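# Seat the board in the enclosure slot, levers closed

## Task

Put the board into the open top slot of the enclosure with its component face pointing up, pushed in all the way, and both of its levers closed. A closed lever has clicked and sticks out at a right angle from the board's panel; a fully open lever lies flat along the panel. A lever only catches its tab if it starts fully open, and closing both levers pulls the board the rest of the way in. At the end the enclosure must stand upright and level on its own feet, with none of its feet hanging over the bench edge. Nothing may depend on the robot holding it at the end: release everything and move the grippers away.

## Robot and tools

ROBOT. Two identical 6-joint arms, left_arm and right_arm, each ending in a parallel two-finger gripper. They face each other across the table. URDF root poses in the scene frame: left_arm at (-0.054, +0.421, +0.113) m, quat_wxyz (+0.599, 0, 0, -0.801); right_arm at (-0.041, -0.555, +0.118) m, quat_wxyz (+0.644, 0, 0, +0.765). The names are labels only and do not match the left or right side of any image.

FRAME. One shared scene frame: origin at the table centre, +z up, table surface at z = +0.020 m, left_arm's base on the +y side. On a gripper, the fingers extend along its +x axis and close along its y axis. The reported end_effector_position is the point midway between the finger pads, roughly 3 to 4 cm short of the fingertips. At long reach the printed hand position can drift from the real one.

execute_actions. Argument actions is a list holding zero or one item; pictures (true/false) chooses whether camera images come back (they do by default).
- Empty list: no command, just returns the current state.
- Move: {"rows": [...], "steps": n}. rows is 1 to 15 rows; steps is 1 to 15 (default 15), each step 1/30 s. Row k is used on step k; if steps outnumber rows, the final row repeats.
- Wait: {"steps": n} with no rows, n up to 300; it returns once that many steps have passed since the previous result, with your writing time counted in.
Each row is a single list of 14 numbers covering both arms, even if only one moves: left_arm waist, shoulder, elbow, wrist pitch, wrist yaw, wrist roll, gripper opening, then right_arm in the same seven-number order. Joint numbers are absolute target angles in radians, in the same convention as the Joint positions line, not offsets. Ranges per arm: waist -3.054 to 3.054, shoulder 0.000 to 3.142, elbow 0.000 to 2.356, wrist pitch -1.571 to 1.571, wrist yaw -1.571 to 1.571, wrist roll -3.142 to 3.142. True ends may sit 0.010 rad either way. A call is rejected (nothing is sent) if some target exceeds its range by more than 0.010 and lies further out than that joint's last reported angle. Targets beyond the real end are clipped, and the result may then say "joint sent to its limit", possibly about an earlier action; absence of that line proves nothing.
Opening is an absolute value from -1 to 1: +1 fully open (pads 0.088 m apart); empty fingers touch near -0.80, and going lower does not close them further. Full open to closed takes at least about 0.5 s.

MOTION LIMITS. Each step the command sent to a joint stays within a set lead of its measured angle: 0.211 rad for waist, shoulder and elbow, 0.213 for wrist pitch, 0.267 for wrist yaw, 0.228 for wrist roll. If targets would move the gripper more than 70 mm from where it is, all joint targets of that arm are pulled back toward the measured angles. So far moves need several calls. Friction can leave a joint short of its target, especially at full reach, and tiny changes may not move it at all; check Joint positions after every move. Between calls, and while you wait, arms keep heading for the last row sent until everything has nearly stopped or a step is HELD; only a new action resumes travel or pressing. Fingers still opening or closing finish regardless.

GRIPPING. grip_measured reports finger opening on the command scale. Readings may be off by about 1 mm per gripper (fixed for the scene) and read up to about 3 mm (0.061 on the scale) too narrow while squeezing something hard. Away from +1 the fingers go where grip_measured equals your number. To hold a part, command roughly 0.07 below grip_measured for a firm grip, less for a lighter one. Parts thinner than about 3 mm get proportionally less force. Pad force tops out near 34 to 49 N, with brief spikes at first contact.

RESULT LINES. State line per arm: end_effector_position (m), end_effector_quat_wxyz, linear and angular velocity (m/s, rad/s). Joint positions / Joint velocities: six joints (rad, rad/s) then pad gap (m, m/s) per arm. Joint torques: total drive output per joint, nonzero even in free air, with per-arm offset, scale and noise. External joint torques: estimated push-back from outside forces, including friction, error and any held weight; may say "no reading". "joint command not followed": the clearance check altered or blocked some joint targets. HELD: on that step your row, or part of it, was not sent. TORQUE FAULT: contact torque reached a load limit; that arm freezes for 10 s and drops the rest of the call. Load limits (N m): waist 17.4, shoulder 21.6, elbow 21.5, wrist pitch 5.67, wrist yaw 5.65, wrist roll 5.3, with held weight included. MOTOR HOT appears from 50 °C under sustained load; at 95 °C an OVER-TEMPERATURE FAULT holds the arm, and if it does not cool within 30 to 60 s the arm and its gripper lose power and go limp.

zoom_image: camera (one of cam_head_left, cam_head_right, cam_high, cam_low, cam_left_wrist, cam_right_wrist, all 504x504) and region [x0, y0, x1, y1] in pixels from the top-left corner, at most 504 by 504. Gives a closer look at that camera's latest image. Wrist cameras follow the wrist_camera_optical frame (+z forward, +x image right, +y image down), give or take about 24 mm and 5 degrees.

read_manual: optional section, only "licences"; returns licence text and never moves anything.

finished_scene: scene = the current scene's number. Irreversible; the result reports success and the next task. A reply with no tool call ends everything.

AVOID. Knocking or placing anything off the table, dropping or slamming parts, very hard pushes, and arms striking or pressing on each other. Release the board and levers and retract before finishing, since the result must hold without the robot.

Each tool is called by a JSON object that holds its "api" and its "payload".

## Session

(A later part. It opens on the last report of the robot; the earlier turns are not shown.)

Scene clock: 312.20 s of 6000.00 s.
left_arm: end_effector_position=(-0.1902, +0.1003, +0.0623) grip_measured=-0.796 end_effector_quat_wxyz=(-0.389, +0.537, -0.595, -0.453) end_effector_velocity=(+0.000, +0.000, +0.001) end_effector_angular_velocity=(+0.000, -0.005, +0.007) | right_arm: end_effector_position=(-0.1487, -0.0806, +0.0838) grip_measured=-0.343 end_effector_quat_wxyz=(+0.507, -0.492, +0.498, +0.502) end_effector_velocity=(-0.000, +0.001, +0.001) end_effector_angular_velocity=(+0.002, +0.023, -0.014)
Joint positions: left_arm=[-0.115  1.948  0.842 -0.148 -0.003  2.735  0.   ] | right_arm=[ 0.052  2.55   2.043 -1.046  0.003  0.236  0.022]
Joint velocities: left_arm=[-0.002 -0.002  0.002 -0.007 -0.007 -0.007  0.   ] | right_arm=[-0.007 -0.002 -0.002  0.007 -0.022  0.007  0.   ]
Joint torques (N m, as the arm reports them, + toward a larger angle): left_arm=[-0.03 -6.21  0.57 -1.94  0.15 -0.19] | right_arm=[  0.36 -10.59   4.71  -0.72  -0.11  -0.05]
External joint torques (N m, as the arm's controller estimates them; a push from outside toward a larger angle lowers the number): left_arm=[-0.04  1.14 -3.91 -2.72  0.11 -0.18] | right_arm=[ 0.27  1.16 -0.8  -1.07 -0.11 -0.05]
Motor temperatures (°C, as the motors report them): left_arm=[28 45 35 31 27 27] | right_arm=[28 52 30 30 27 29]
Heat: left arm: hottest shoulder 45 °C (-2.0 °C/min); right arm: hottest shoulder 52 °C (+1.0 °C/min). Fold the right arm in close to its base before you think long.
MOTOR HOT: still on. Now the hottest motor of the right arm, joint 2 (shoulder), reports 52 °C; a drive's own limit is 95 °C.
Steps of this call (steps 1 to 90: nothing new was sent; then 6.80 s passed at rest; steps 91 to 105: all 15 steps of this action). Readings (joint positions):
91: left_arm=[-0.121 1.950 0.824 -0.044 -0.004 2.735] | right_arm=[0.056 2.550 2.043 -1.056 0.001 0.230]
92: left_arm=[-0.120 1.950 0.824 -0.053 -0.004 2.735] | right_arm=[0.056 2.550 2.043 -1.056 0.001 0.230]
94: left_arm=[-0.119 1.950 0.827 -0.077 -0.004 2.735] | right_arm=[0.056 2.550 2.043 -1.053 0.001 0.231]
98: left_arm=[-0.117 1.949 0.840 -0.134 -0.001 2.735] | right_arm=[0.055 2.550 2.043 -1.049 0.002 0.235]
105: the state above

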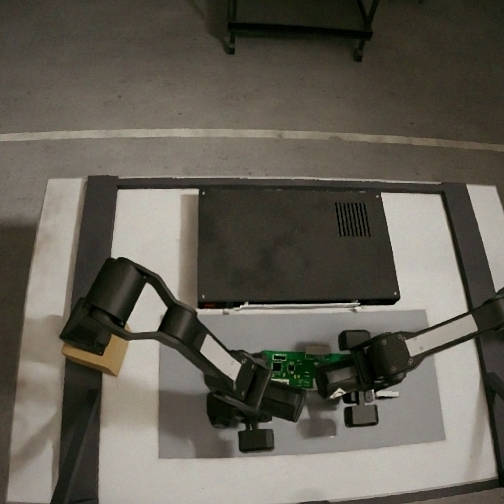

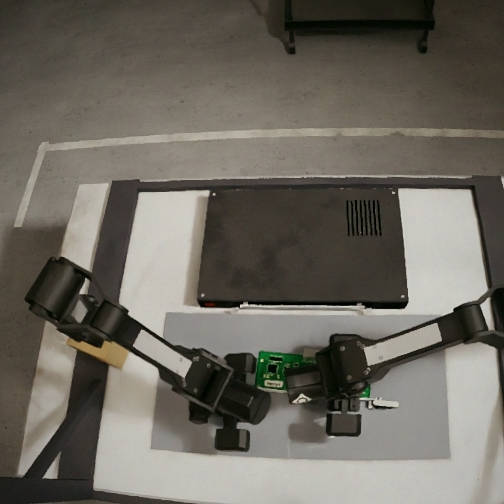

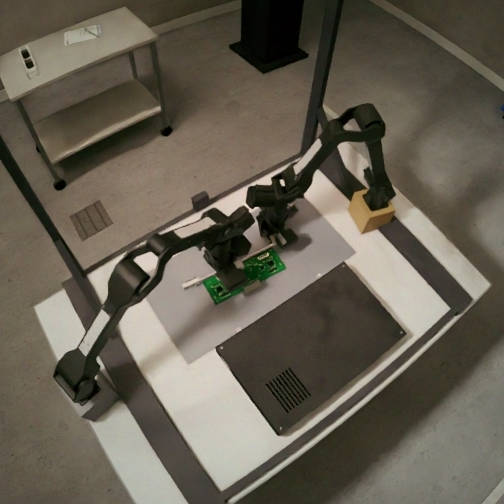

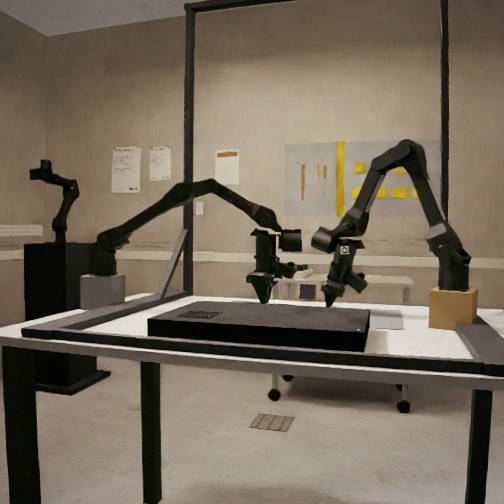

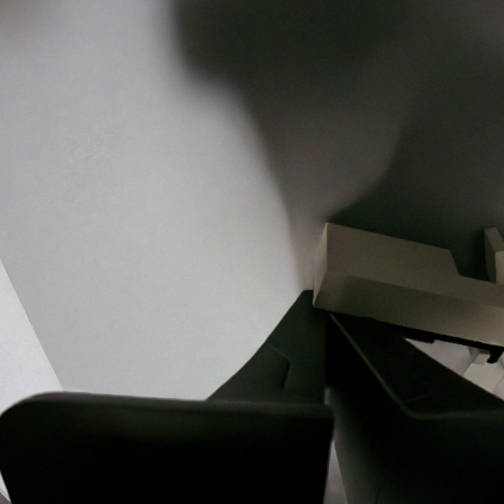

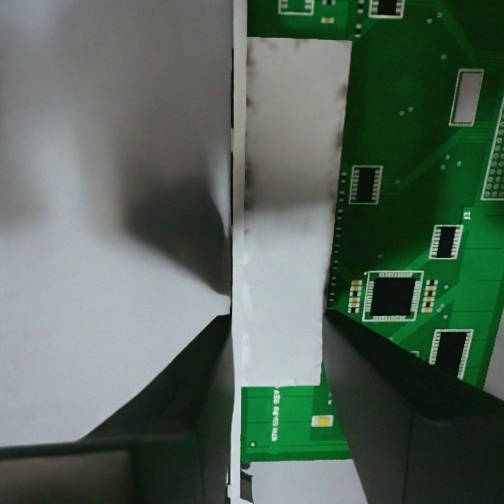

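{"api": "execute_actions", "payload": {"actions": [{"rows":[[-0.115,1.966,0.812,-0.15,0,2.73,-0.8,0.057,2.56,2.035,-1.06,0,0.234,-0.46],[-0.115,1.966,0.812,-0.13,0,2.73,-0.8,0.057,2.56,2.035,-1.06,0,0.234,-0.46],[-0.11,1.966,0.812,-0.13,0,2.73,-0.8,0.057,2.56,2.035,-1.06,0,0.234,-0.46],[-0.10,1.966,0.812,-0.13,0,2.73,-0.8,0.057,2.56,2.035,-1.06,0,0.234,-0.46],[-0.09,1.966,0.812,-0.13,0,2.73,-0.8,0.057,2.56,2.035,-1.06,0,0.234,-0.46],[-0.08,1.966,0.812,-0.13,0,2.73,-0.8,0.057,2.56,2.035,-1.06,0,0.234,-0.46],[-0.07,1.966,0.812,-0.13,0,2.73,-0.8,0.057,2.56,2.035,-1.06,0,0.234,-0.46]]}]}}

{"api": "zoom_image", "payload": {"camera": "cam_left_wrist", "region": [300,200,504,404]}}

Scene clock: 323.63 s of 6000.00 s.
left_arm: end_effector_position=(-0.1863, +0.0953, +0.0628) grip_measured=-0.796 end_effector_quat_wxyz=(-0.374, +0.539, -0.598, -0.460) end_effector_velocity=(+0.003, +0.003, -0.001) end_effector_angular_velocity=(+0.010, -0.009, +0.012) | right_arm: end_effector_position=(-0.1469, -0.0818, +0.0838) grip_measured=-0.343 end_effector_quat_wxyz=(+0.508, -0.494, +0.500, +0.498) end_effector_velocity=(+0.002, -0.000, -0.003) end_effector_angular_velocity=(-0.001, -0.008, +0.005)
Joint positions: left_arm=[-0.091  1.948  0.836 -0.122  0.018  2.734  0.   ] | right_arm=[ 0.05   2.55   2.043 -1.053  0.006  0.237  0.022]
Joint velocities: left_arm=[ 0.002 -0.002 -0.007 -0.007 -0.007 -0.007  0.   ] | right_arm=[-0.002  0.002 -0.007  0.007  0.007 -0.007  0.   ]
Joint torques (N m, as the arm reports them, + toward a larger angle): left_arm=[ 2.02 -6.12  1.21 -0.12 -0.68 -0.17] | right_arm=[  0.46 -10.49   4.64  -0.17  -0.21  -0.07]
External joint torques (N m, as the arm's controller estimates them; a push from outside toward a larger angle lowers the number): left_arm=[ 2.03  1.18 -3.21 -0.93 -0.72 -0.16] | right_arm=[ 0.48  1.1  -0.79 -0.51 -0.23 -0.07]
Motor temperatures (°C, as the motors report them): left_arm=[28 45 35 31 27 27] | right_arm=[28 53 30 30 27 29]
Heat: left arm: hottest shoulder 45 °C (-2.0 °C/min); right arm: hottest shoulder 53 °C (+2.0 °C/min). Fold the right arm in close to its base before you think long.
MOTOR HOT: still on. Now the hottest motor of the right arm, joint 2 (shoulder), reports 53 °C; a drive's own limit is 95 °C.
Steps of this call (steps 1 to 15: the robot went on to your last target; steps 16 to 90: nothing new was sent; then 7.93 s passed at rest; steps 91 to 105: all 15 steps of this action). Readings (joint positions):
91: left_arm=[-0.115 1.948 0.843 -0.148 -0.003 2.735] | right_arm=[0.052 2.550 2.043 -1.046 0.003 0.236]
92: left_arm=[-0.115 1.948 0.843 -0.142 -0.003 2.735] | right_arm=[0.052 2.550 2.043 -1.046 0.003 0.236]
94: left_arm=[-0.114 1.948 0.841 -0.133 -0.002 2.735] | right_arm=[0.052 2.550 2.043 -1.046 0.005 0.236]
98: left_arm=[-0.099 1.948 0.837 -0.124 0.014 2.735] | right_arm=[0.052 2.550 2.043 -1.050 0.006 0.236]
105: the state above

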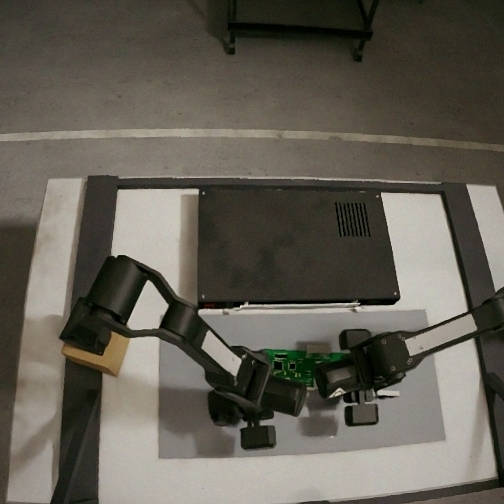

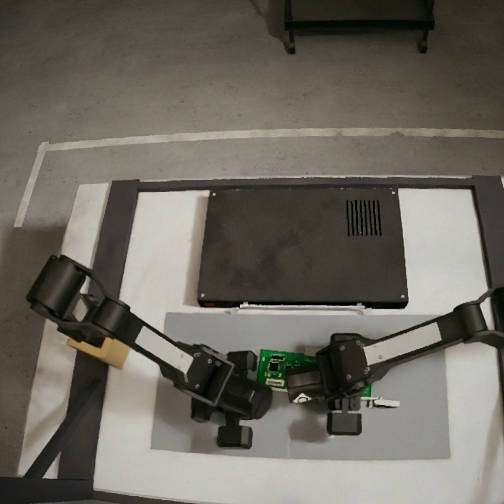

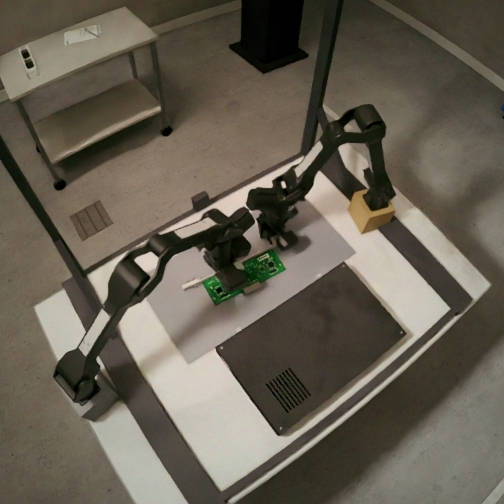

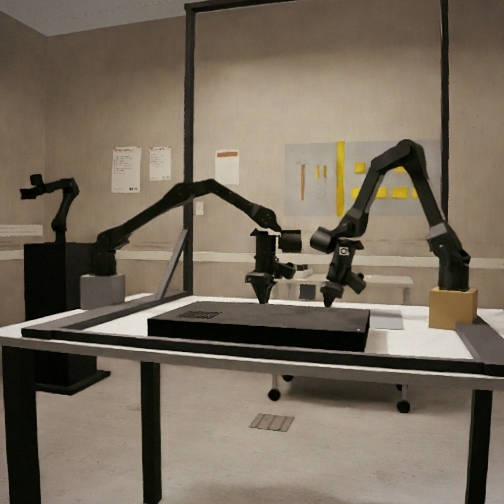

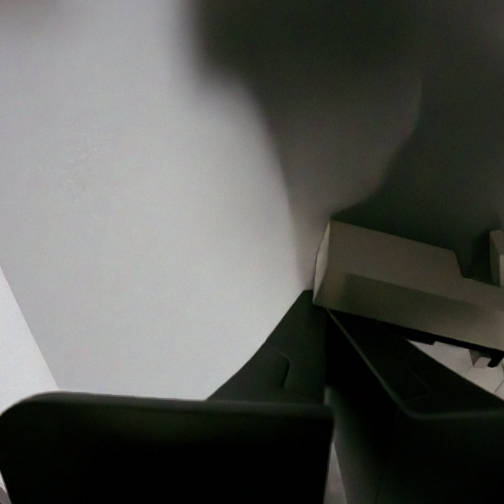

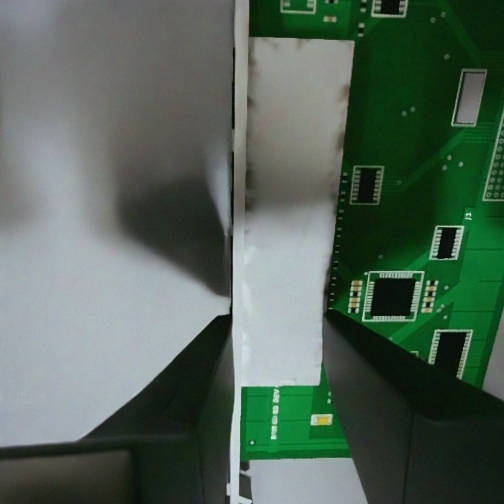

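Region (300, 200, 504, 404) of cam_left_wrist's 504x504 image, scaled by 2.471, with more detail than that image has.

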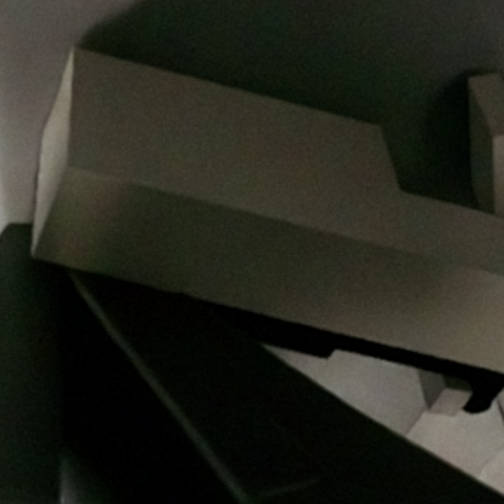

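{"api": "execute_actions", "payload": {"actions": [{"rows":[[-0.10,1.96,0.812,-0.09,0,2.73,-0.8,0.057,2.56,2.035,-1.06,0,0.234,-0.46],[-0.12,1.95,0.812,-0.05,0,2.73,-0.8,0.057,2.56,2.035,-1.06,0,0.234,-0.46],[-0.12,1.92,0.812,-0.03,0,2.73,-0.8,0.057,2.56,2.035,-1.06,0,0.234,-0.46],[-0.12,1.89,0.812,-0.03,0,2.73,-0.8,0.057,2.56,2.035,-1.06,0,0.234,-0.46],[-0.12,1.86,0.812,-0.03,0,2.73,-0.8,0.057,2.56,2.035,-1.06,0,0.234,-0.46],[-0.12,1.83,0.812,-0.03,0,2.73,-0.8,0.057,2.56,2.035,-1.06,0,0.234,-0.46],[-0.12,1.80,0.812,-0.03,0,2.73,-0.8,0.057,2.56,2.035,-1.06,0,0.234,-0.46]]}], "pictures": false}}

{"api": "execute_actions", "payload": {"actions": [{"rows":[[-0.1,1.85,1.0,-0.55,0,1.195,-0.3,0.057,2.56,2.035,-1.06,0,0.234,-0.46]]}], "pictures": false}}

{"api": "execute_actions", "payload": {"actions": [{"rows":[[-0.089,1.95,1.15,-0.72,0,1.195,-0.3,0.057,2.56,2.035,-1.06,0,0.234,-0.46]]}], "pictures": false}}

{"api": "execute_actions", "payload": {"actions": [{"rows":[[-0.089,2.053,1.26,-0.778,0,1.195,-0.3,0.057,2.56,2.035,-1.06,0,0.234,-0.46]]}]}}

Scene clock: 346.17 s of 6000.00 s.
left_arm: end_effector_position=(-0.2041, +0.0710, +0.1164) grip_measured=-0.796 end_effector_quat_wxyz=(-0.300, +0.552, -0.660, -0.411) end_effector_velocity=(+0.002, +0.008, -0.006) end_effector_angular_velocity=(+0.035, -0.023, +0.018) | right_arm: end_effector_position=(-0.1480, -0.0832, +0.0836) grip_measured=-0.343 end_effector_quat_wxyz=(+0.505, -0.496, +0.501, +0.498) end_effector_velocity=(-0.001, -0.007, -0.001) end_effector_angular_velocity=(-0.031, +0.015, +0.005)
Joint positions: left_arm=[-0.117  1.804  0.818 -0.03   0.003  2.734  0.   ] | right_arm=[ 0.052  2.55   2.043 -1.057  0.004  0.237  0.022]
Joint velocities: left_arm=[-0.012  0.002 -0.002 -0.037 -0.022 -0.022  0.   ] | right_arm=[-0.002 -0.002 -0.007 -0.022 -0.022 -0.007 -0.   ]
Joint torques (N m, as the arm reports them, + toward a larger angle): left_arm=[-0.28 -8.2   3.91  1.05 -0.07 -0.18] | right_arm=[  0.31 -10.47   4.61   0.13  -0.13  -0.08]
External joint torques (N m, as the arm's controller estimates them; a push from outside toward a larger angle lowers the number): left_arm=[-0.26 -1.11 -1.33 -0.16 -0.1  -0.17] | right_arm=[ 0.3   1.24 -0.85 -0.19 -0.13 -0.08]
Motor temperatures (°C, as the motors report them): left_arm=[28 45 34 30 28 27] | right_arm=[28 53 30 30 27 29]
Heat: left arm: hottest shoulder 45 °C (-1.0 °C/min); right arm: hottest shoulder 53 °C (+1.0 °C/min). Fold the right arm in close to its base before you think long.
MOTOR HOT: still on. Now the hottest motor of the right arm, joint 2 (shoulder), reports 53 °C; a drive's own limit is 95 °C.
Steps of this call (steps 1 to 15: the robot went on to your last target; steps 16 to 90: nothing new was sent; then 19.03 s passed at rest; steps 91 to 105: all 15 steps of this action). Readings (joint positions):
91: left_arm=[-0.092 1.948 0.836 -0.114 0.018 2.734] | right_arm=[0.050 2.550 2.043 -1.053 0.006 0.237]
92: left_arm=[-0.096 1.948 0.833 -0.098 0.012 2.734] | right_arm=[0.050 2.550 2.043 -1.053 0.006 0.237]
94: left_arm=[-0.107 1.942 0.826 -0.067 0.003 2.734] | right_arm=[0.050 2.550 2.043 -1.057 0.006 0.237]
98: left_arm=[-0.115 1.865 0.817 -0.042 0.003 2.734] | right_arm=[0.051 2.550 2.043 -1.057 0.004 0.237]
105: the state above

Scene clock: 346.67 s of 6000.00 s.
left_arm: end_effector_position=(-0.1824, +0.1104, +0.1122) grip_measured=-0.305 end_effector_quat_wxyz=(-0.143, +0.666, -0.270, -0.680) end_effector_velocity=(+0.006, +0.014, -0.000) end_effector_angular_velocity=(+0.200, +0.286, +1.894) | right_arm: end_effector_position=(-0.1480, -0.0832, +0.0836) grip_measured=-0.343 end_effector_quat_wxyz=(+0.505, -0.496, +0.501, +0.498) end_effector_velocity=(-0.003, +0.001, +0.001) end_effector_angular_velocity=(+0.005, +0.009, +0.024)
Joint positions: left_arm=[-0.103  1.839  0.99  -0.541  0.003  1.776  0.024] | right_arm=[ 0.052  2.55   2.043 -1.057  0.004  0.237  0.022]
Joint velocities: left_arm=[-0.002 -0.007  0.002 -0.081 -0.007 -1.927  0.001] | right_arm=[ 0.002 -0.002 -0.002  0.007 -0.007 -0.022 -0.   ]
Joint torques (N m, as the arm reports them, + toward a larger angle): left_arm=[ 0.29 -6.86  5.4   0.13 -0.03 -0.21] | right_arm=[  0.3  -10.42   4.65   0.13  -0.13  -0.08]
External joint torques (N m, as the arm's controller estimates them; a push from outside toward a larger angle lowers the number): left_arm=[ 0.29  0.46  0.15 -0.46 -0.09 -0.2 ] | right_arm=[ 0.22  1.34 -0.86 -0.21 -0.13 -0.08]
Motor temperatures (°C, as the motors report them): left_arm=[28 45 34 30 28 27] | right_arm=[28 53 30 30 27 29]
Heat: left arm: hottest shoulder 45 °C (-1.0 °C/min); right arm: hottest shoulder 53 °C (+1.0 °C/min). Fold the right arm in close to its base before you think long.
MOTOR HOT: still on. Now the hottest motor of the right arm, joint 2 (shoulder), reports 53 °C; a drive's own limit is 95 °C.
Steps of this call (steps 1 to 15: all 15 steps of this action). Readings (joint positions):
1: left_arm=[-0.116 1.810 0.849 -0.097 0.003 2.675] | right_arm=[0.052 2.550 2.043 -1.057 0.004 0.237]
2: left_arm=[-0.114 1.820 0.886 -0.157 0.003 2.610] | right_arm=[0.052 2.550 2.043 -1.057 0.004 0.237]
4: left_arm=[-0.108 1.830 0.948 -0.267 0.003 2.480] | right_arm=[0.052 2.550 2.043 -1.057 0.004 0.237]
8: left_arm=[-0.103 1.831 0.989 -0.470 0.003 2.225] | right_arm=[0.052 2.550 2.043 -1.057 0.004 0.237]
15: the state above

Scene clock: 347.17 s of 6000.00 s.
left_arm: end_effector_position=(-0.1824, +0.1104, +0.1122) grip_measured=-0.303 end_effector_quat_wxyz=(-0.141, +0.667, -0.269, -0.681) end_effector_velocity=(-0.001, +0.006, -0.001) end_effector_angular_velocity=(+0.023, -0.003, -0.016) | right_arm: end_effector_position=(-0.1480, -0.0832, +0.0836) grip_measured=-0.343 end_effector_quat_wxyz=(+0.505, -0.496, +0.501, +0.498) end_effector_velocity=(+0.003, -0.002, +0.002) end_effector_angular_velocity=(-0.006, -0.009, +0.005)
Joint positions: left_arm=[-0.103  1.839  0.99  -0.541  0.003  1.771  0.024] | right_arm=[ 0.052  2.55   2.043 -1.057  0.004  0.237  0.022]
Joint velocities: left_arm=[-0.007 -0.002 -0.002 -0.022  0.007  0.007 -0.001] | right_arm=[-0.002 -0.007 -0.007 -0.007  0.007 -0.007 -0.   ]
Joint torques (N m, as the arm reports them, + toward a larger angle): left_arm=[-0.01 -8.06  4.43  0.36  0.09  0.18] | right_arm=[  0.3  -10.52   4.66   0.13  -0.14  -0.08]
External joint torques (N m, as the arm's controller estimates them; a push from outside toward a larger angle lowers the number): left_arm=[ 0.07 -0.8  -0.75 -0.24  0.01  0.19] | right_arm=[ 0.42  1.25 -0.84 -0.2  -0.16 -0.09]
Motor temperatures (°C, as the motors report them): left_arm=[28 45 34 30 28 27] | right_arm=[28 53 30 30 27 29]
Heat: left arm: hottest shoulder 45 °C (-1.0 °C/min); right arm: hottest shoulder 53 °C (+1.0 °C/min). Fold the right arm in close to its base before you think long.
MOTOR HOT: still on. Now the hottest motor of the right arm, joint 2 (shoulder), reports 53 °C; a drive's own limit is 95 °C.
A step of this action was HELD (marked below), so the robot has no last target. An arm can still carry out its HELD step.
Steps of this call (steps 1 to 15: all 15 steps of this action). Readings (joint positions):
1: left_arm=[-0.103 1.839 0.990 -0.541 0.003 1.771] | right_arm=[0.052 2.550 2.043 -1.057 0.004 0.237] HELD
2: left_arm=[-0.103 1.839 0.990 -0.541 0.003 1.771] | right_arm=[0.052 2.550 2.043 -1.057 0.004 0.237] HELD
3: left_arm=[-0.103 1.839 0.990 -0.541 0.003 1.771] | right_arm=[0.052 2.550 2.043 -1.057 0.004 0.237] HELD
4: left_arm=[-0.103 1.839 0.990 -0.541 0.003 1.771] | right_arm=[0.052 2.550 2.043 -1.057 0.004 0.237] HELD
5: left_arm=[-0.103 1.839 0.990 -0.541 0.003 1.771] | right_arm=[0.052 2.550 2.043 -1.057 0.004 0.237] HELD
6: left_arm=[-0.103 1.839 0.990 -0.541 0.003 1.771] | right_arm=[0.052 2.550 2.043 -1.057 0.004 0.237] HELD
7: left_arm=[-0.103 1.839 0.990 -0.541 0.003 1.771] | right_arm=[0.052 2.550 2.043 -1.057 0.004 0.237] HELD
8: left_arm=[-0.103 1.839 0.990 -0.541 0.003 1.771] | right_arm=[0.052 2.550 2.043 -1.057 0.004 0.237] HELD
9: left_arm=[-0.103 1.839 0.990 -0.541 0.003 1.771] | right_arm=[0.052 2.550 2.043 -1.057 0.004 0.237] HELD
10: left_arm=[-0.103 1.839 0.990 -0.541 0.003 1.771] | right_arm=[0.052 2.550 2.043 -1.057 0.004 0.237] HELD
11: left_arm=[-0.103 1.839 0.990 -0.541 0.003 1.771] | right_arm=[0.052 2.550 2.043 -1.057 0.004 0.237] HELD
12: left_arm=[-0.103 1.839 0.990 -0.541 0.003 1.771] | right_arm=[0.052 2.550 2.043 -1.057 0.004 0.237] HELD
13: left_arm=[-0.103 1.839 0.990 -0.541 0.003 1.771] | right_arm=[0.052 2.550 2.043 -1.057 0.004 0.237] HELD
14: left_arm=[-0.103 1.839 0.990 -0.541 0.003 1.771] | right_arm=[0.052 2.550 2.043 -1.057 0.004 0.237] HELD
15: the state above HELD
joint command not followed: on one or more control steps a check withheld the commanded joint targets of the left arm, and it was not sent them on those steps. On the call's last step the targets were still withheld.
cause: the commanded joint targets would bring a part of the robot too close to another arm (a part of this arm just beyond joint 4 (wrist pitch) and a part of the other arm just beyond its joint 4 (wrist pitch)); next, command targets that bring no part of the robot closer to that arm.

Scene clock: 347.67 s of 6000.00 s.
left_arm: end_effector_position=(-0.1824, +0.1104, +0.1122) grip_measured=-0.303 end_effector_quat_wxyz=(-0.141, +0.667, -0.269, -0.681) end_effector_velocity=(+0.004, +0.005, -0.002) end_effector_angular_velocity=(+0.024, -0.013, +0.025) | right_arm: end_effector_position=(-0.1480, -0.0832, +0.0836) grip_measured=-0.343 end_effector_quat_wxyz=(+0.505, -0.496, +0.501, +0.498) end_effector_velocity=(+0.000, -0.001, +0.003) end_effector_angular_velocity=(-0.004, +0.007, +0.005)
Joint positions: left_arm=[-0.103  1.839  0.99  -0.541  0.003  1.771  0.024] | right_arm=[ 0.052  2.55   2.043 -1.057  0.004  0.237  0.022]
Joint velocities: left_arm=[ 0.002  0.002 -0.002 -0.022 -0.007 -0.022 -0.   ] | right_arm=[-0.002 -0.007 -0.002 -0.007 -0.007 -0.007  0.   ]
Joint torques (N m, as the arm reports them, + toward a larger angle): left_arm=[-0.03 -8.03  4.41  0.36  0.09  0.18] | right_arm=[  0.31 -10.55   4.65   0.13  -0.13  -0.08]
External joint torques (N m, as the arm's controller estimates them; a push from outside toward a larger angle lowers the number): left_arm=[-0.1  -0.81 -0.74 -0.23  0.03  0.19] | right_arm=[ 0.29  1.2  -0.85 -0.2  -0.14 -0.08]
Motor temperatures (°C, as the motors report them): left_arm=[28 45 35 30 28 27] | right_arm=[28 53 30 30 27 29]
Heat: left arm: hottest shoulder 45 °C (-1.0 °C/min); right arm: hottest shoulder 53 °C (+1.0 °C/min). Fold the right arm in close to its base before you think long.
MOTOR HOT: still on. Now the hottest motor of the right arm, joint 2 (shoulder), reports 53 °C; a drive's own limit is 95 °C.
A step of this action was HELD (marked below), so the robot has no last target. An arm can still carry out its HELD step.
Steps of this call (steps 1 to 15: all 15 steps of this action). Readings (joint positions):
1: left_arm=[-0.103 1.839 0.990 -0.541 0.003 1.771] | right_arm=[0.052 2.550 2.043 -1.057 0.004 0.237] HELD
2: left_arm=[-0.103 1.839 0.990 -0.541 0.003 1.771] | right_arm=[0.052 2.550 2.043 -1.057 0.004 0.237] HELD
3: left_arm=[-0.103 1.839 0.990 -0.541 0.003 1.771] | right_arm=[0.052 2.550 2.043 -1.057 0.004 0.237] HELD
4: left_arm=[-0.103 1.839 0.990 -0.541 0.003 1.771] | right_arm=[0.052 2.550 2.043 -1.057 0.004 0.237] HELD
5: left_arm=[-0.103 1.839 0.990 -0.541 0.003 1.771] | right_arm=[0.052 2.550 2.043 -1.057 0.004 0.237] HELD
6: left_arm=[-0.103 1.839 0.990 -0.541 0.003 1.771] | right_arm=[0.052 2.550 2.043 -1.057 0.004 0.237] HELD
7: left_arm=[-0.103 1.839 0.990 -0.541 0.003 1.771] | right_arm=[0.052 2.550 2.043 -1.057 0.004 0.237] HELD
8: left_arm=[-0.103 1.839 0.990 -0.541 0.003 1.771] | right_arm=[0.052 2.550 2.043 -1.057 0.004 0.237] HELD
9: left_arm=[-0.103 1.839 0.990 -0.541 0.003 1.771] | right_arm=[0.052 2.550 2.043 -1.057 0.004 0.237] HELD
10: left_arm=[-0.103 1.839 0.990 -0.541 0.003 1.771] | right_arm=[0.052 2.550 2.043 -1.057 0.004 0.237] HELD
11: left_arm=[-0.103 1.839 0.990 -0.541 0.003 1.771] | right_arm=[0.052 2.550 2.043 -1.057 0.004 0.237] HELD
12: left_arm=[-0.103 1.839 0.990 -0.541 0.003 1.771] | right_arm=[0.052 2.550 2.043 -1.057 0.004 0.237] HELD
13: left_arm=[-0.103 1.839 0.990 -0.541 0.003 1.771] | right_arm=[0.052 2.550 2.043 -1.057 0.004 0.237] HELD
14: left_arm=[-0.103 1.839 0.990 -0.541 0.003 1.771] | right_arm=[0.052 2.550 2.043 -1.057 0.004 0.237] HELD
15: the state above HELD
joint command not followed: on one or more control steps a check withheld the commanded joint targets of the left arm, and it was not sent them on those steps. On the call's last step the targets were still withheld.
cause: the commanded joint targets would bring a part of the robot too close to another arm (a part of this arm just beyond joint 4 (wrist pitch) and a part of the other arm just beyond its joint 4 (wrist pitch)); next, command targets that bring no part of the robot closer to that arm.

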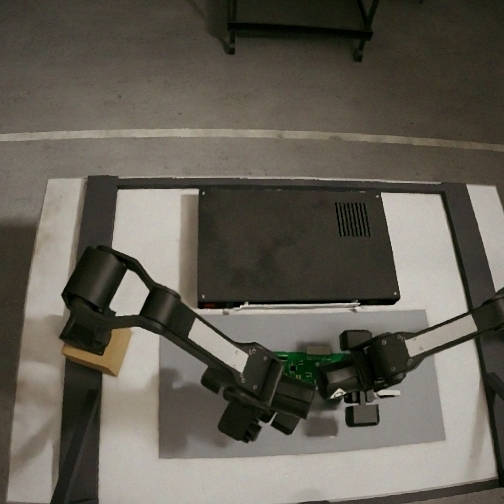

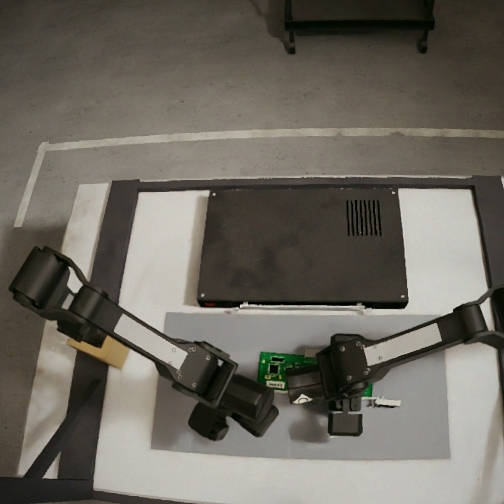

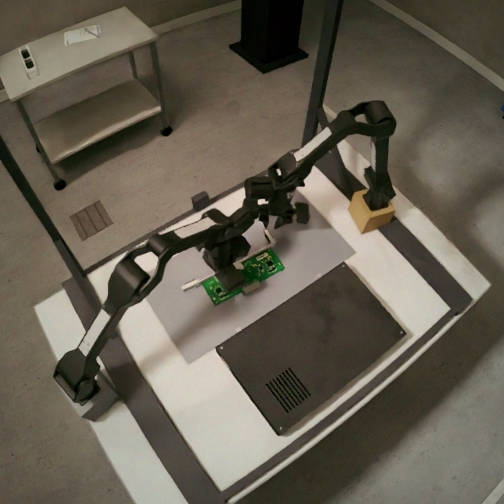

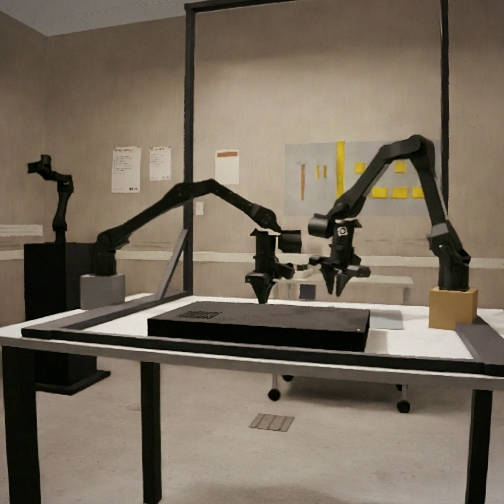

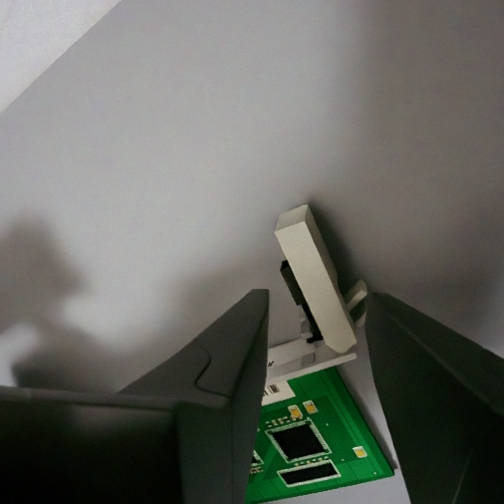

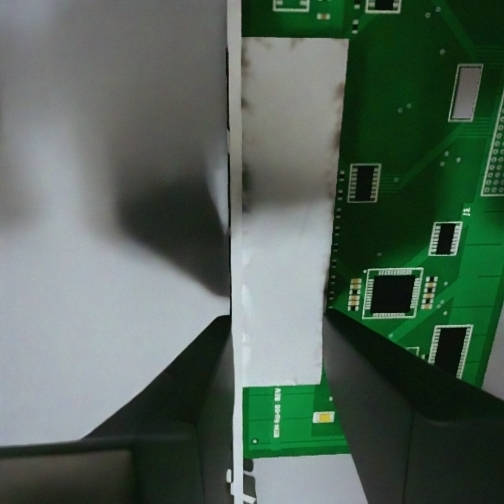

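{"api": "execute_actions", "payload": {"actions": [{"rows":[[-0.103,1.84,0.99,-0.54,0,1.195,-0.3,0.057,2.55,2.04,-1.06,0,0.234,-0.15],[-0.103,1.84,0.99,-0.54,0,1.195,-0.3,0.057,2.55,2.04,-1.06,0,0.234,-0.15],[-0.103,1.84,0.99,-0.54,0,1.195,-0.3,0.057,2.55,2.04,-1.06,0,0.234,-0.15],[-0.103,1.84,0.99,-0.54,0,1.195,-0.3,0.057,2.55,2.04,-1.06,0,0.234,-0.15],[-0.103,1.84,0.99,-0.54,0,1.195,-0.3,0.057,2.55,2.04,-1.06,0,0.234,-0.15],[-0.103,1.84,0.99,-0.54,0,1.195,-0.3,0.057,2.5,2.03,-1.1,0,0.234,-0.15],[-0.103,1.84,0.99,-0.54,0,1.195,-0.3,0.057,2.45,2.02,-1.14,0,0.234,-0.15],[-0.103,1.84,0.99,-0.54,0,1.195,-0.3,0.057,2.4,2.0,-1.17,0,0.234,-0.15]]}], "pictures": false}}

{"api": "execute_actions", "payload": {"actions": [{"rows":[[-0.103,1.84,0.99,-0.54,0,1.195,-0.3,0.057,1.8,1.3,-1.0,0,0.234,-0.15]]}], "pictures": false}}

{"api": "execute_actions", "payload": {"actions": [{"rows":[[-0.089,1.95,1.15,-0.72,0,1.195,-0.3,0.057,1.3,0.8,-0.9,0,0.234,-0.15]]}], "pictures": false}}

{"api": "execute_actions", "payload": {"actions": [{"rows":[[-0.089,2.053,1.26,-0.778,0,1.195,-0.3,0.057,1.0,0.45,-0.78,0,0.234,-0.8]]}]}}

Scene clock: 363.30 s of 6000.00 s.
left_arm: end_effector_position=(-0.1824, +0.1104, +0.1122) grip_measured=-0.303 end_effector_quat_wxyz=(-0.043, +0.680, -0.167, -0.713) end_effector_velocity=(+0.001, +0.002, -0.000) end_effector_angular_velocity=(+0.057, +0.113, +0.727) | right_arm: end_effector_position=(-0.1459, -0.0986, +0.1424) grip_measured=-0.155 end_effector_quat_wxyz=(+0.506, -0.493, +0.499, +0.502) end_effector_velocity=(-0.002, +0.008, +0.087) end_effector_angular_velocity=(+0.153, +0.043, +0.005)
Joint positions: left_arm=[-0.103  1.839  0.99  -0.541  0.003  1.479  0.024] | right_arm=[ 0.054  2.404  2.011 -1.162  0.002  0.237  0.031]
Joint velocities: left_arm=[-0.002 -0.002 -0.002 -0.007 -0.007 -0.74  -0.   ] | right_arm=[-0.002 -0.193  0.002 -0.037 -0.007 -0.007  0.001]
Joint torques (N m, as the arm reports them, + toward a larger angle): left_arm=[-0.01 -7.96  4.39  0.44 -0.01 -0.2 ] | right_arm=[  0.16 -10.08   4.52   0.07  -0.08  -0.09]
External joint torques (N m, as the arm's controller estimates them; a push from outside toward a larger angle lowers the number): left_arm=[-0.01 -0.67 -0.83 -0.18 -0.07 -0.19] | right_arm=[ 0.07 -0.86 -0.09 -0.22 -0.08 -0.09]
Motor temperatures (°C, as the motors report them): left_arm=[28 46 36 30 27 27] | right_arm=[28 54 30 30 27 29]
Heat: left arm: hottest shoulder 46 °C (+0.0 °C/min); right arm: hottest shoulder 54 °C (+2.0 °C/min). Fold the right arm in close to its base before you think long.
MOTOR HOT: still on. Now the hottest motor of the right arm, joint 2 (shoulder), reports 54 °C; a drive's own limit is 95 °C.
Steps of this call (steps 1 to 90: nothing new was sent; then 12.13 s passed at rest; steps 91 to 105: all 15 steps of this action). Readings (joint positions):
91: left_arm=[-0.103 1.839 0.990 -0.541 0.003 1.771] | right_arm=[0.052 2.550 2.043 -1.057 0.003 0.237]
92: left_arm=[-0.103 1.839 0.990 -0.541 0.003 1.767] | right_arm=[0.052 2.550 2.043 -1.057 0.003 0.237]
94: left_arm=[-0.103 1.839 0.990 -0.541 0.003 1.736] | right_arm=[0.053 2.550 2.043 -1.058 0.002 0.237]
98: left_arm=[-0.103 1.839 0.990 -0.541 0.003 1.650] | right_arm=[0.054 2.520 2.029 -1.108 0.002 0.237]
105: the state above

Scene clock: 363.80 s of 6000.00 s.
left_arm: end_effector_position=(-0.1824, +0.1104, +0.1122) grip_measured=-0.303 end_effector_quat_wxyz=(+0.050, +0.680, -0.068, -0.729) end_effector_velocity=(+0.002, +0.005, -0.001) end_effector_angular_velocity=(+0.023, -0.002, +0.078) | right_arm: end_effector_position=(-0.1188, -0.2158, +0.2015) grip_measured=-0.153 end_effector_quat_wxyz=(+0.520, -0.470, +0.485, +0.524) end_effector_velocity=(+0.021, -0.083, -0.088) end_effector_angular_velocity=(-0.291, -0.077, +0.019)
Joint positions: left_arm=[-0.103  1.839  0.99  -0.541  0.003  1.207  0.024] | right_arm=[ 0.054  1.812  1.336 -1.004  0.002  0.237  0.032]
Joint velocities: left_arm=[-0.002 -0.002 -0.002 -0.022 -0.007 -0.081  0.   ] | right_arm=[-0.002 -0.002 -0.339  0.037  0.007 -0.022  0.   ]
Joint torques (N m, as the arm reports them, + toward a larger angle): left_arm=[ 0.   -7.97  4.41  0.48 -0.04 -0.21] | right_arm=[ 0.14 -8.29  4.73  0.75 -0.08 -0.08]
External joint torques (N m, as the arm's controller estimates them; a push from outside toward a larger angle lowers the number): left_arm=[ 0.03 -0.69 -0.77 -0.14 -0.09 -0.2 ] | right_arm=[ 0.14 -0.32 -1.49  0.17 -0.09 -0.08]
Motor temperatures (°C, as the motors report them): left_arm=[28 46 36 30 27 27] | right_arm=[28 54 30 30 27 29]
Heat: left arm: hottest shoulder 46 °C (+0.0 °C/min); right arm: hottest shoulder 54 °C (+2.0 °C/min). Fold the right arm in close to its base before you think long.
MOTOR HOT: still on. Now the hottest motor of the right arm, joint 2 (shoulder), reports 54 °C; a drive's own limit is 95 °C.
Steps of this call (steps 1 to 15: all 15 steps of this action). Readings (joint positions):
1: left_arm=[-0.103 1.839 0.990 -0.541 0.003 1.454] | right_arm=[0.054 2.366 1.968 -1.112 0.002 0.237]
2: left_arm=[-0.103 1.839 0.990 -0.541 0.003 1.429] | right_arm=[0.054 2.325 1.908 -1.081 0.002 0.237]
4: left_arm=[-0.103 1.839 0.990 -0.541 0.003 1.379] | right_arm=[0.054 2.227 1.788 -1.046 0.002 0.237]
8: left_arm=[-0.103 1.839 0.990 -0.541 0.003 1.279] | right_arm=[0.054 2.000 1.563 -1.011 0.002 0.237]
15: the state above

Scene clock: 364.30 s of 6000.00 s.
left_arm: end_effector_position=(-0.1808, +0.1044, +0.1124) grip_measured=-0.303 end_effector_quat_wxyz=(+0.016, +0.698, -0.022, -0.715) end_effector_velocity=(+0.001, +0.002, +0.001) end_effector_angular_velocity=(+0.013, -0.013, +0.005) | right_arm: end_effector_position=(-0.0932, -0.3271, +0.1973) grip_measured=-0.153 end_effector_quat_wxyz=(+0.533, -0.445, +0.469, +0.546) end_effector_velocity=(-0.000, -0.020, -0.009) end_effector_angular_velocity=(-0.020, +0.034, -0.004)
Joint positions: left_arm=[-0.092  1.935  1.14  -0.717  0.003  1.2    0.024] | right_arm=[ 0.054  1.315  0.817 -0.904  0.002  0.237  0.032]
Joint velocities: left_arm=[-0.002  0.002  0.007 -0.022 -0.007 -0.007  0.   ] | right_arm=[-0.002 -0.061 -0.081  0.007 -0.037  0.007 -0.   ]
Joint torques (N m, as the arm reports them, + toward a larger angle): left_arm=[ 0.29 -7.05  5.43 -0.04 -0.03 -0.2 ] | right_arm=[ 0.15 -5.17  4.69  0.89 -0.07 -0.08]
External joint torques (N m, as the arm's controller estimates them; a push from outside toward a larger angle lowers the number): left_arm=[ 0.29  0.87  0.28 -0.45 -0.09 -0.2 ] | right_arm=[ 0.14 -1.18 -1.27  0.21 -0.07 -0.08]
Motor temperatures (°C, as the motors report them): left_arm=[28 46 36 30 27 27] | right_arm=[28 53 30 30 27 29]
Heat: left arm: hottest shoulder 46 °C (+0.0 °C/min); right arm: hottest shoulder 53 °C (+1.0 °C/min). Fold the right arm in close to its base before you think long.
MOTOR HOT: still on. Now the hottest motor of the right arm, joint 2 (shoulder), reports 53 °C; a drive's own limit is 95 °C.
Steps of this call (steps 1 to 15: all 15 steps of this action). Readings (joint positions):
1: left_arm=[-0.102 1.855 1.017 -0.588 0.003 1.205] | right_arm=[0.054 1.783 1.290 -0.958 0.002 0.237]
2: left_arm=[-0.101 1.876 1.052 -0.630 0.003 1.204] | right_arm=[0.054 1.743 1.231 -0.944 0.002 0.237]
4: left_arm=[-0.096 1.911 1.103 -0.665 0.003 1.201] | right_arm=[0.054 1.631 1.111 -0.932 0.002 0.237]
8: left_arm=[-0.092 1.929 1.132 -0.706 0.003 1.200] | right_arm=[0.054 1.398 0.902 -0.913 0.002 0.237]
15: the state above

Scene clock: 364.80 s of 6000.00 s.
left_arm: end_effector_position=(-0.1864, +0.0903, +0.1033) grip_measured=-0.303 end_effector_quat_wxyz=(+0.000, +0.705, -0.006, -0.709) end_effector_velocity=(-0.000, +0.004, +0.001) end_effector_angular_velocity=(+0.019, +0.001, +0.005) | right_arm: end_effector_position=(-0.0794, -0.3867, +0.1575) grip_measured=-0.778 end_effector_quat_wxyz=(+0.545, -0.421, +0.453, +0.566) end_effector_velocity=(+0.001, -0.006, -0.005) end_effector_angular_velocity=(+0.001, +0.006, +0.006)
Joint positions: left_arm=[-0.092  2.036  1.251 -0.775  0.003  1.2    0.024] | right_arm=[ 0.054  1.008  0.464 -0.784  0.002  0.237  0.001]
Joint velocities: left_arm=[-0.002 -0.002  0.002 -0.022  0.007 -0.007 -0.   ] | right_arm=[-0.002 -0.027 -0.032  0.007 -0.007 -0.007 -0.   ]
Joint torques (N m, as the arm reports them, + toward a larger angle): left_arm=[ 0.29 -7.65  5.3  -0.16 -0.03 -0.18] | right_arm=[ 0.13 -2.94  4.59  0.93 -0.07 -0.08]
External joint torques (N m, as the arm's controller estimates them; a push from outside toward a larger angle lowers the number): left_arm=[ 0.36  0.89  0.24 -0.48 -0.1  -0.18] | right_arm=[ 0.13 -1.13 -1.22  0.2  -0.08 -0.08]
Motor temperatures (°C, as the motors report them): left_arm=[28 46 36 30 27 27] | right_arm=[28 53 30 30 27 29]
Heat: left arm: hottest shoulder 46 °C (+0.0 °C/min); right arm: hottest shoulder 53 °C (+1.0 °C/min). Fold the right arm in close to its base before you think long.
MOTOR HOT: still on. Now the hottest motor of the right arm, joint 2 (shoulder), reports 53 °C; a drive's own limit is 95 °C.
Steps of this call (steps 1 to 15: all 15 steps of this action). Readings (joint positions):
1: left_arm=[-0.092 1.951 1.159 -0.742 0.003 1.200] | right_arm=[0.054 1.285 0.783 -0.858 0.002 0.237]
2: left_arm=[-0.092 1.973 1.187 -0.752 0.003 1.200] | right_arm=[0.054 1.233 0.731 -0.832 0.002 0.237]
4: left_arm=[-0.092 2.012 1.227 -0.753 0.003 1.200] | right_arm=[0.054 1.110 0.617 -0.818 0.002 0.237]
8: left_arm=[-0.092 2.033 1.243 -0.772 0.003 1.200] | right_arm=[0.054 1.028 0.487 -0.796 0.002 0.237]
15: the state above

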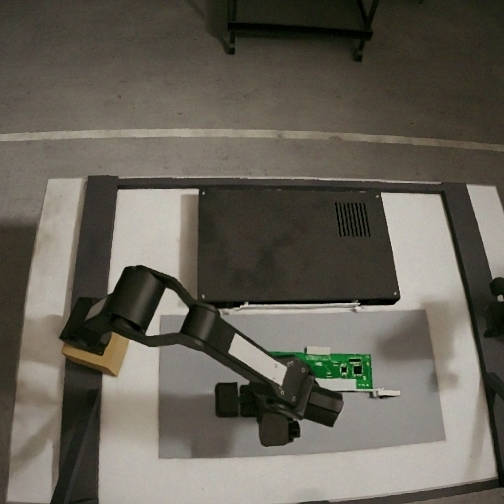

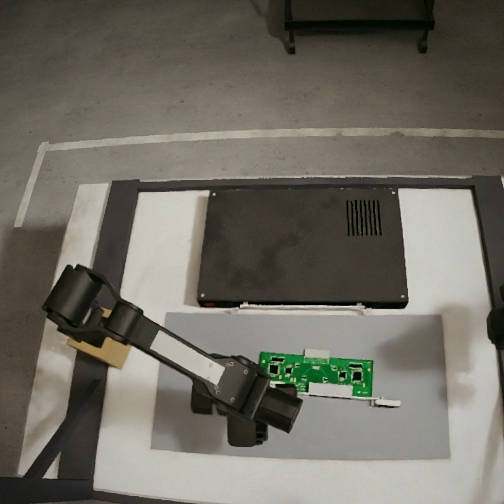

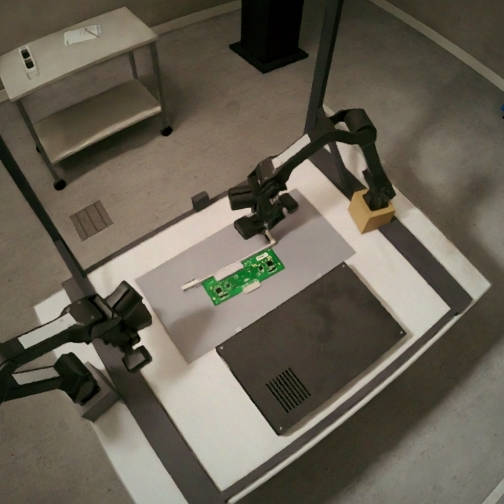

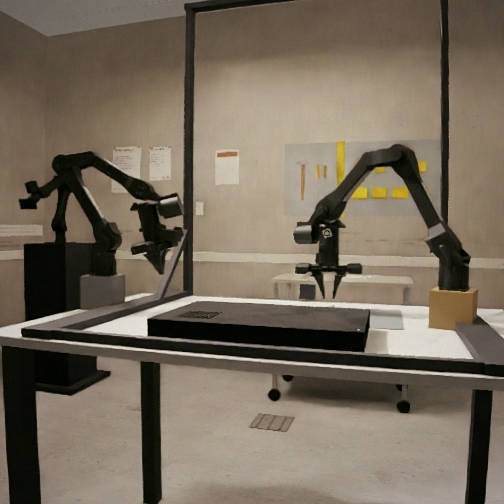

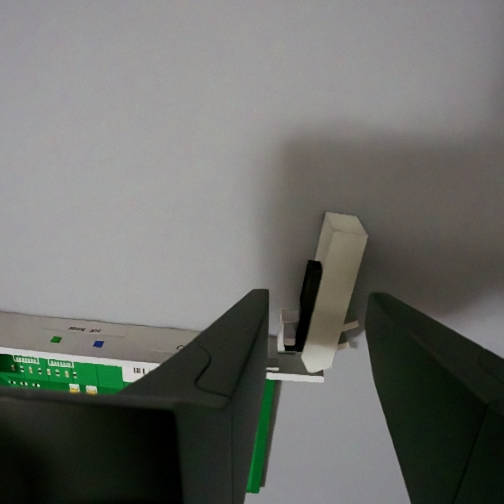

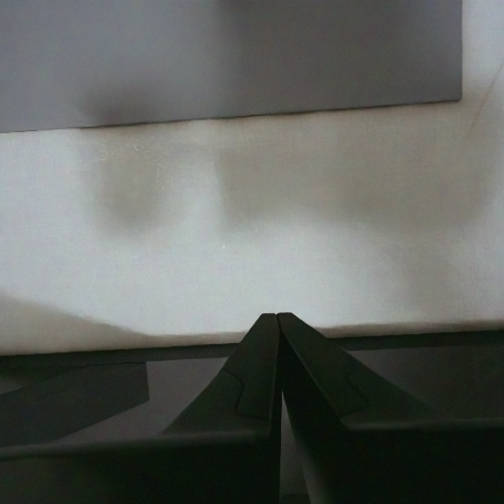

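{"api": "execute_actions", "payload": {"actions": [{"rows":[[-0.089,2.07,1.25,-0.75,0,1.25,-0.3,0.057,1.0,0.45,-0.78,0,0.234,-0.8],[-0.089,2.09,1.24,-0.73,0,1.3,-0.3,0.057,1.0,0.45,-0.78,0,0.234,-0.8],[-0.089,2.11,1.225,-0.70,0,1.32,-0.3,0.057,1.0,0.45,-0.78,0,0.234,-0.8],[-0.089,2.13,1.21,-0.67,0,1.32,-0.3,0.057,1.0,0.45,-0.78,0,0.234,-0.8]]}]}}

Scene clock: 372.97 s of 6000.00 s.
left_arm: end_effector_position=(-0.1890, +0.0841, +0.0782) grip_measured=-0.302 end_effector_quat_wxyz=(-0.034, +0.701, -0.052, -0.710) end_effector_velocity=(-0.002, +0.006, +0.000) end_effector_angular_velocity=(+0.023, -0.001, -0.000) | right_arm: end_effector_position=(-0.0793, -0.3873, +0.1570) grip_measured=-0.778 end_effector_quat_wxyz=(+0.545, -0.421, +0.453, +0.566) end_effector_velocity=(+0.003, -0.006, -0.003) end_effector_angular_velocity=(-0.024, -0.015, +0.003)
Joint positions: left_arm=[-0.092  2.099  1.232 -0.676  0.004  1.314  0.024] | right_arm=[ 0.054  1.006  0.462 -0.783  0.002  0.237  0.001]
Joint velocities: left_arm=[-0.007 -0.002 -0.002 -0.022  0.007 -0.007 -0.   ] | right_arm=[-0.002 -0.002 -0.007 -0.022  0.007 -0.007  0.   ]
Joint torques (N m, as the arm reports them, + toward a larger angle): left_arm=[ 0.24 -6.23  1.98  0.48 -0.1   0.22] | right_arm=[ 0.14 -2.94  4.62  0.95 -0.07 -0.09]
External joint torques (N m, as the arm's controller estimates them; a push from outside toward a larger angle lowers the number): left_arm=[ 0.31  2.65 -2.92  0.11 -0.17  0.22] | right_arm=[ 0.14 -1.12 -1.19  0.23 -0.08 -0.09]
Motor temperatures (°C, as the motors report them): left_arm=[28 46 37 30 27 27] | right_arm=[28 49 30 30 27 29]
Heat: left arm: hottest shoulder 46 °C (+1.0 °C/min); right arm: hottest shoulder 49 °C (-3.0 °C/min). Fold the right arm in close to its base before you think long.
MOTOR HOT: still on. Now the hottest motor of the right arm, joint 2 (shoulder), reports 49 °C; a drive's own limit is 95 °C.
Steps of this call (steps 1 to 15: the robot went on to your last target; steps 16 to 90: nothing new was sent; then 4.67 s passed at rest; steps 91 to 105: all 15 steps of this action). Readings (joint positions):
91: left_arm=[-0.092 2.039 1.251 -0.774 0.003 1.207] | right_arm=[0.054 1.006 0.462 -0.783 0.002 0.237]
92: left_arm=[-0.092 2.045 1.251 -0.763 0.003 1.230] | right_arm=[0.054 1.006 0.462 -0.783 0.002 0.237]
94: left_arm=[-0.092 2.067 1.247 -0.720 0.003 1.273] | right_arm=[0.054 1.006 0.462 -0.783 0.002 0.237]
98: left_arm=[-0.092 2.099 1.233 -0.688 0.003 1.305] | right_arm=[0.054 1.006 0.462 -0.783 0.002 0.237]
105: the state above

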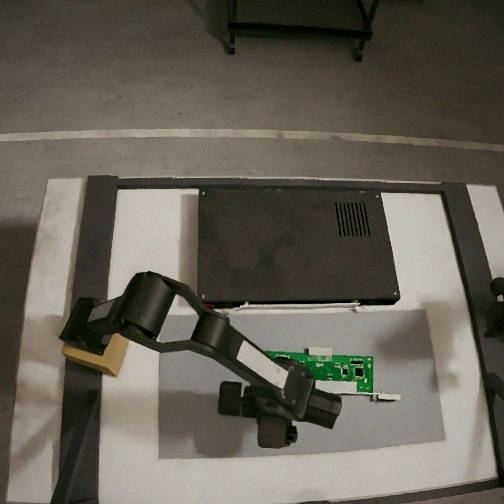

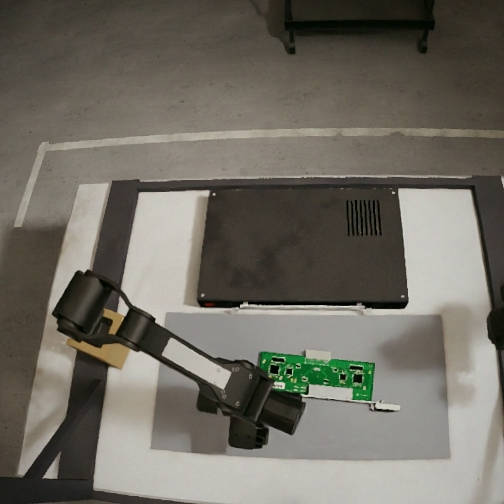

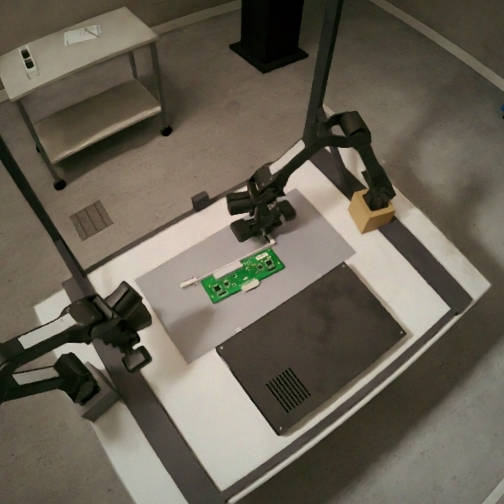

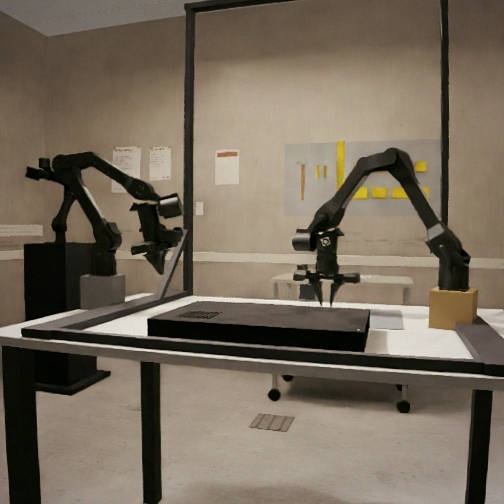

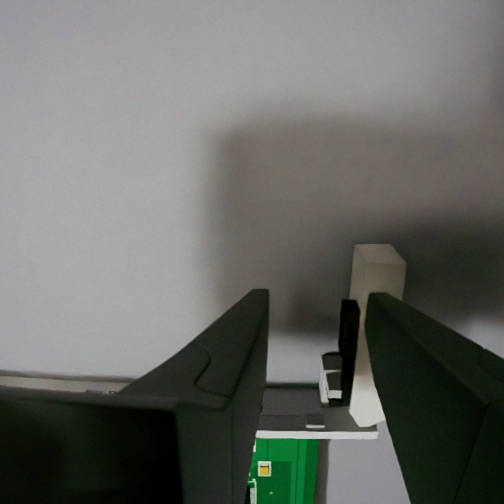

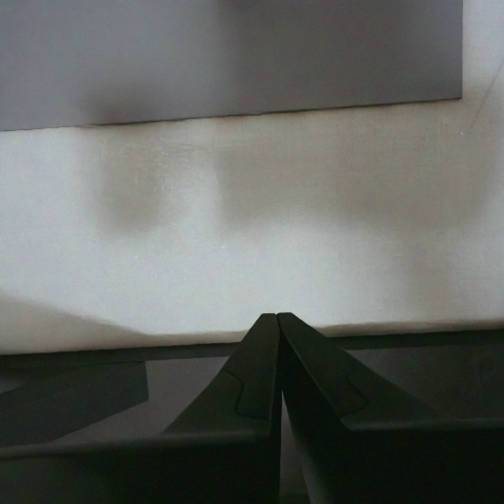

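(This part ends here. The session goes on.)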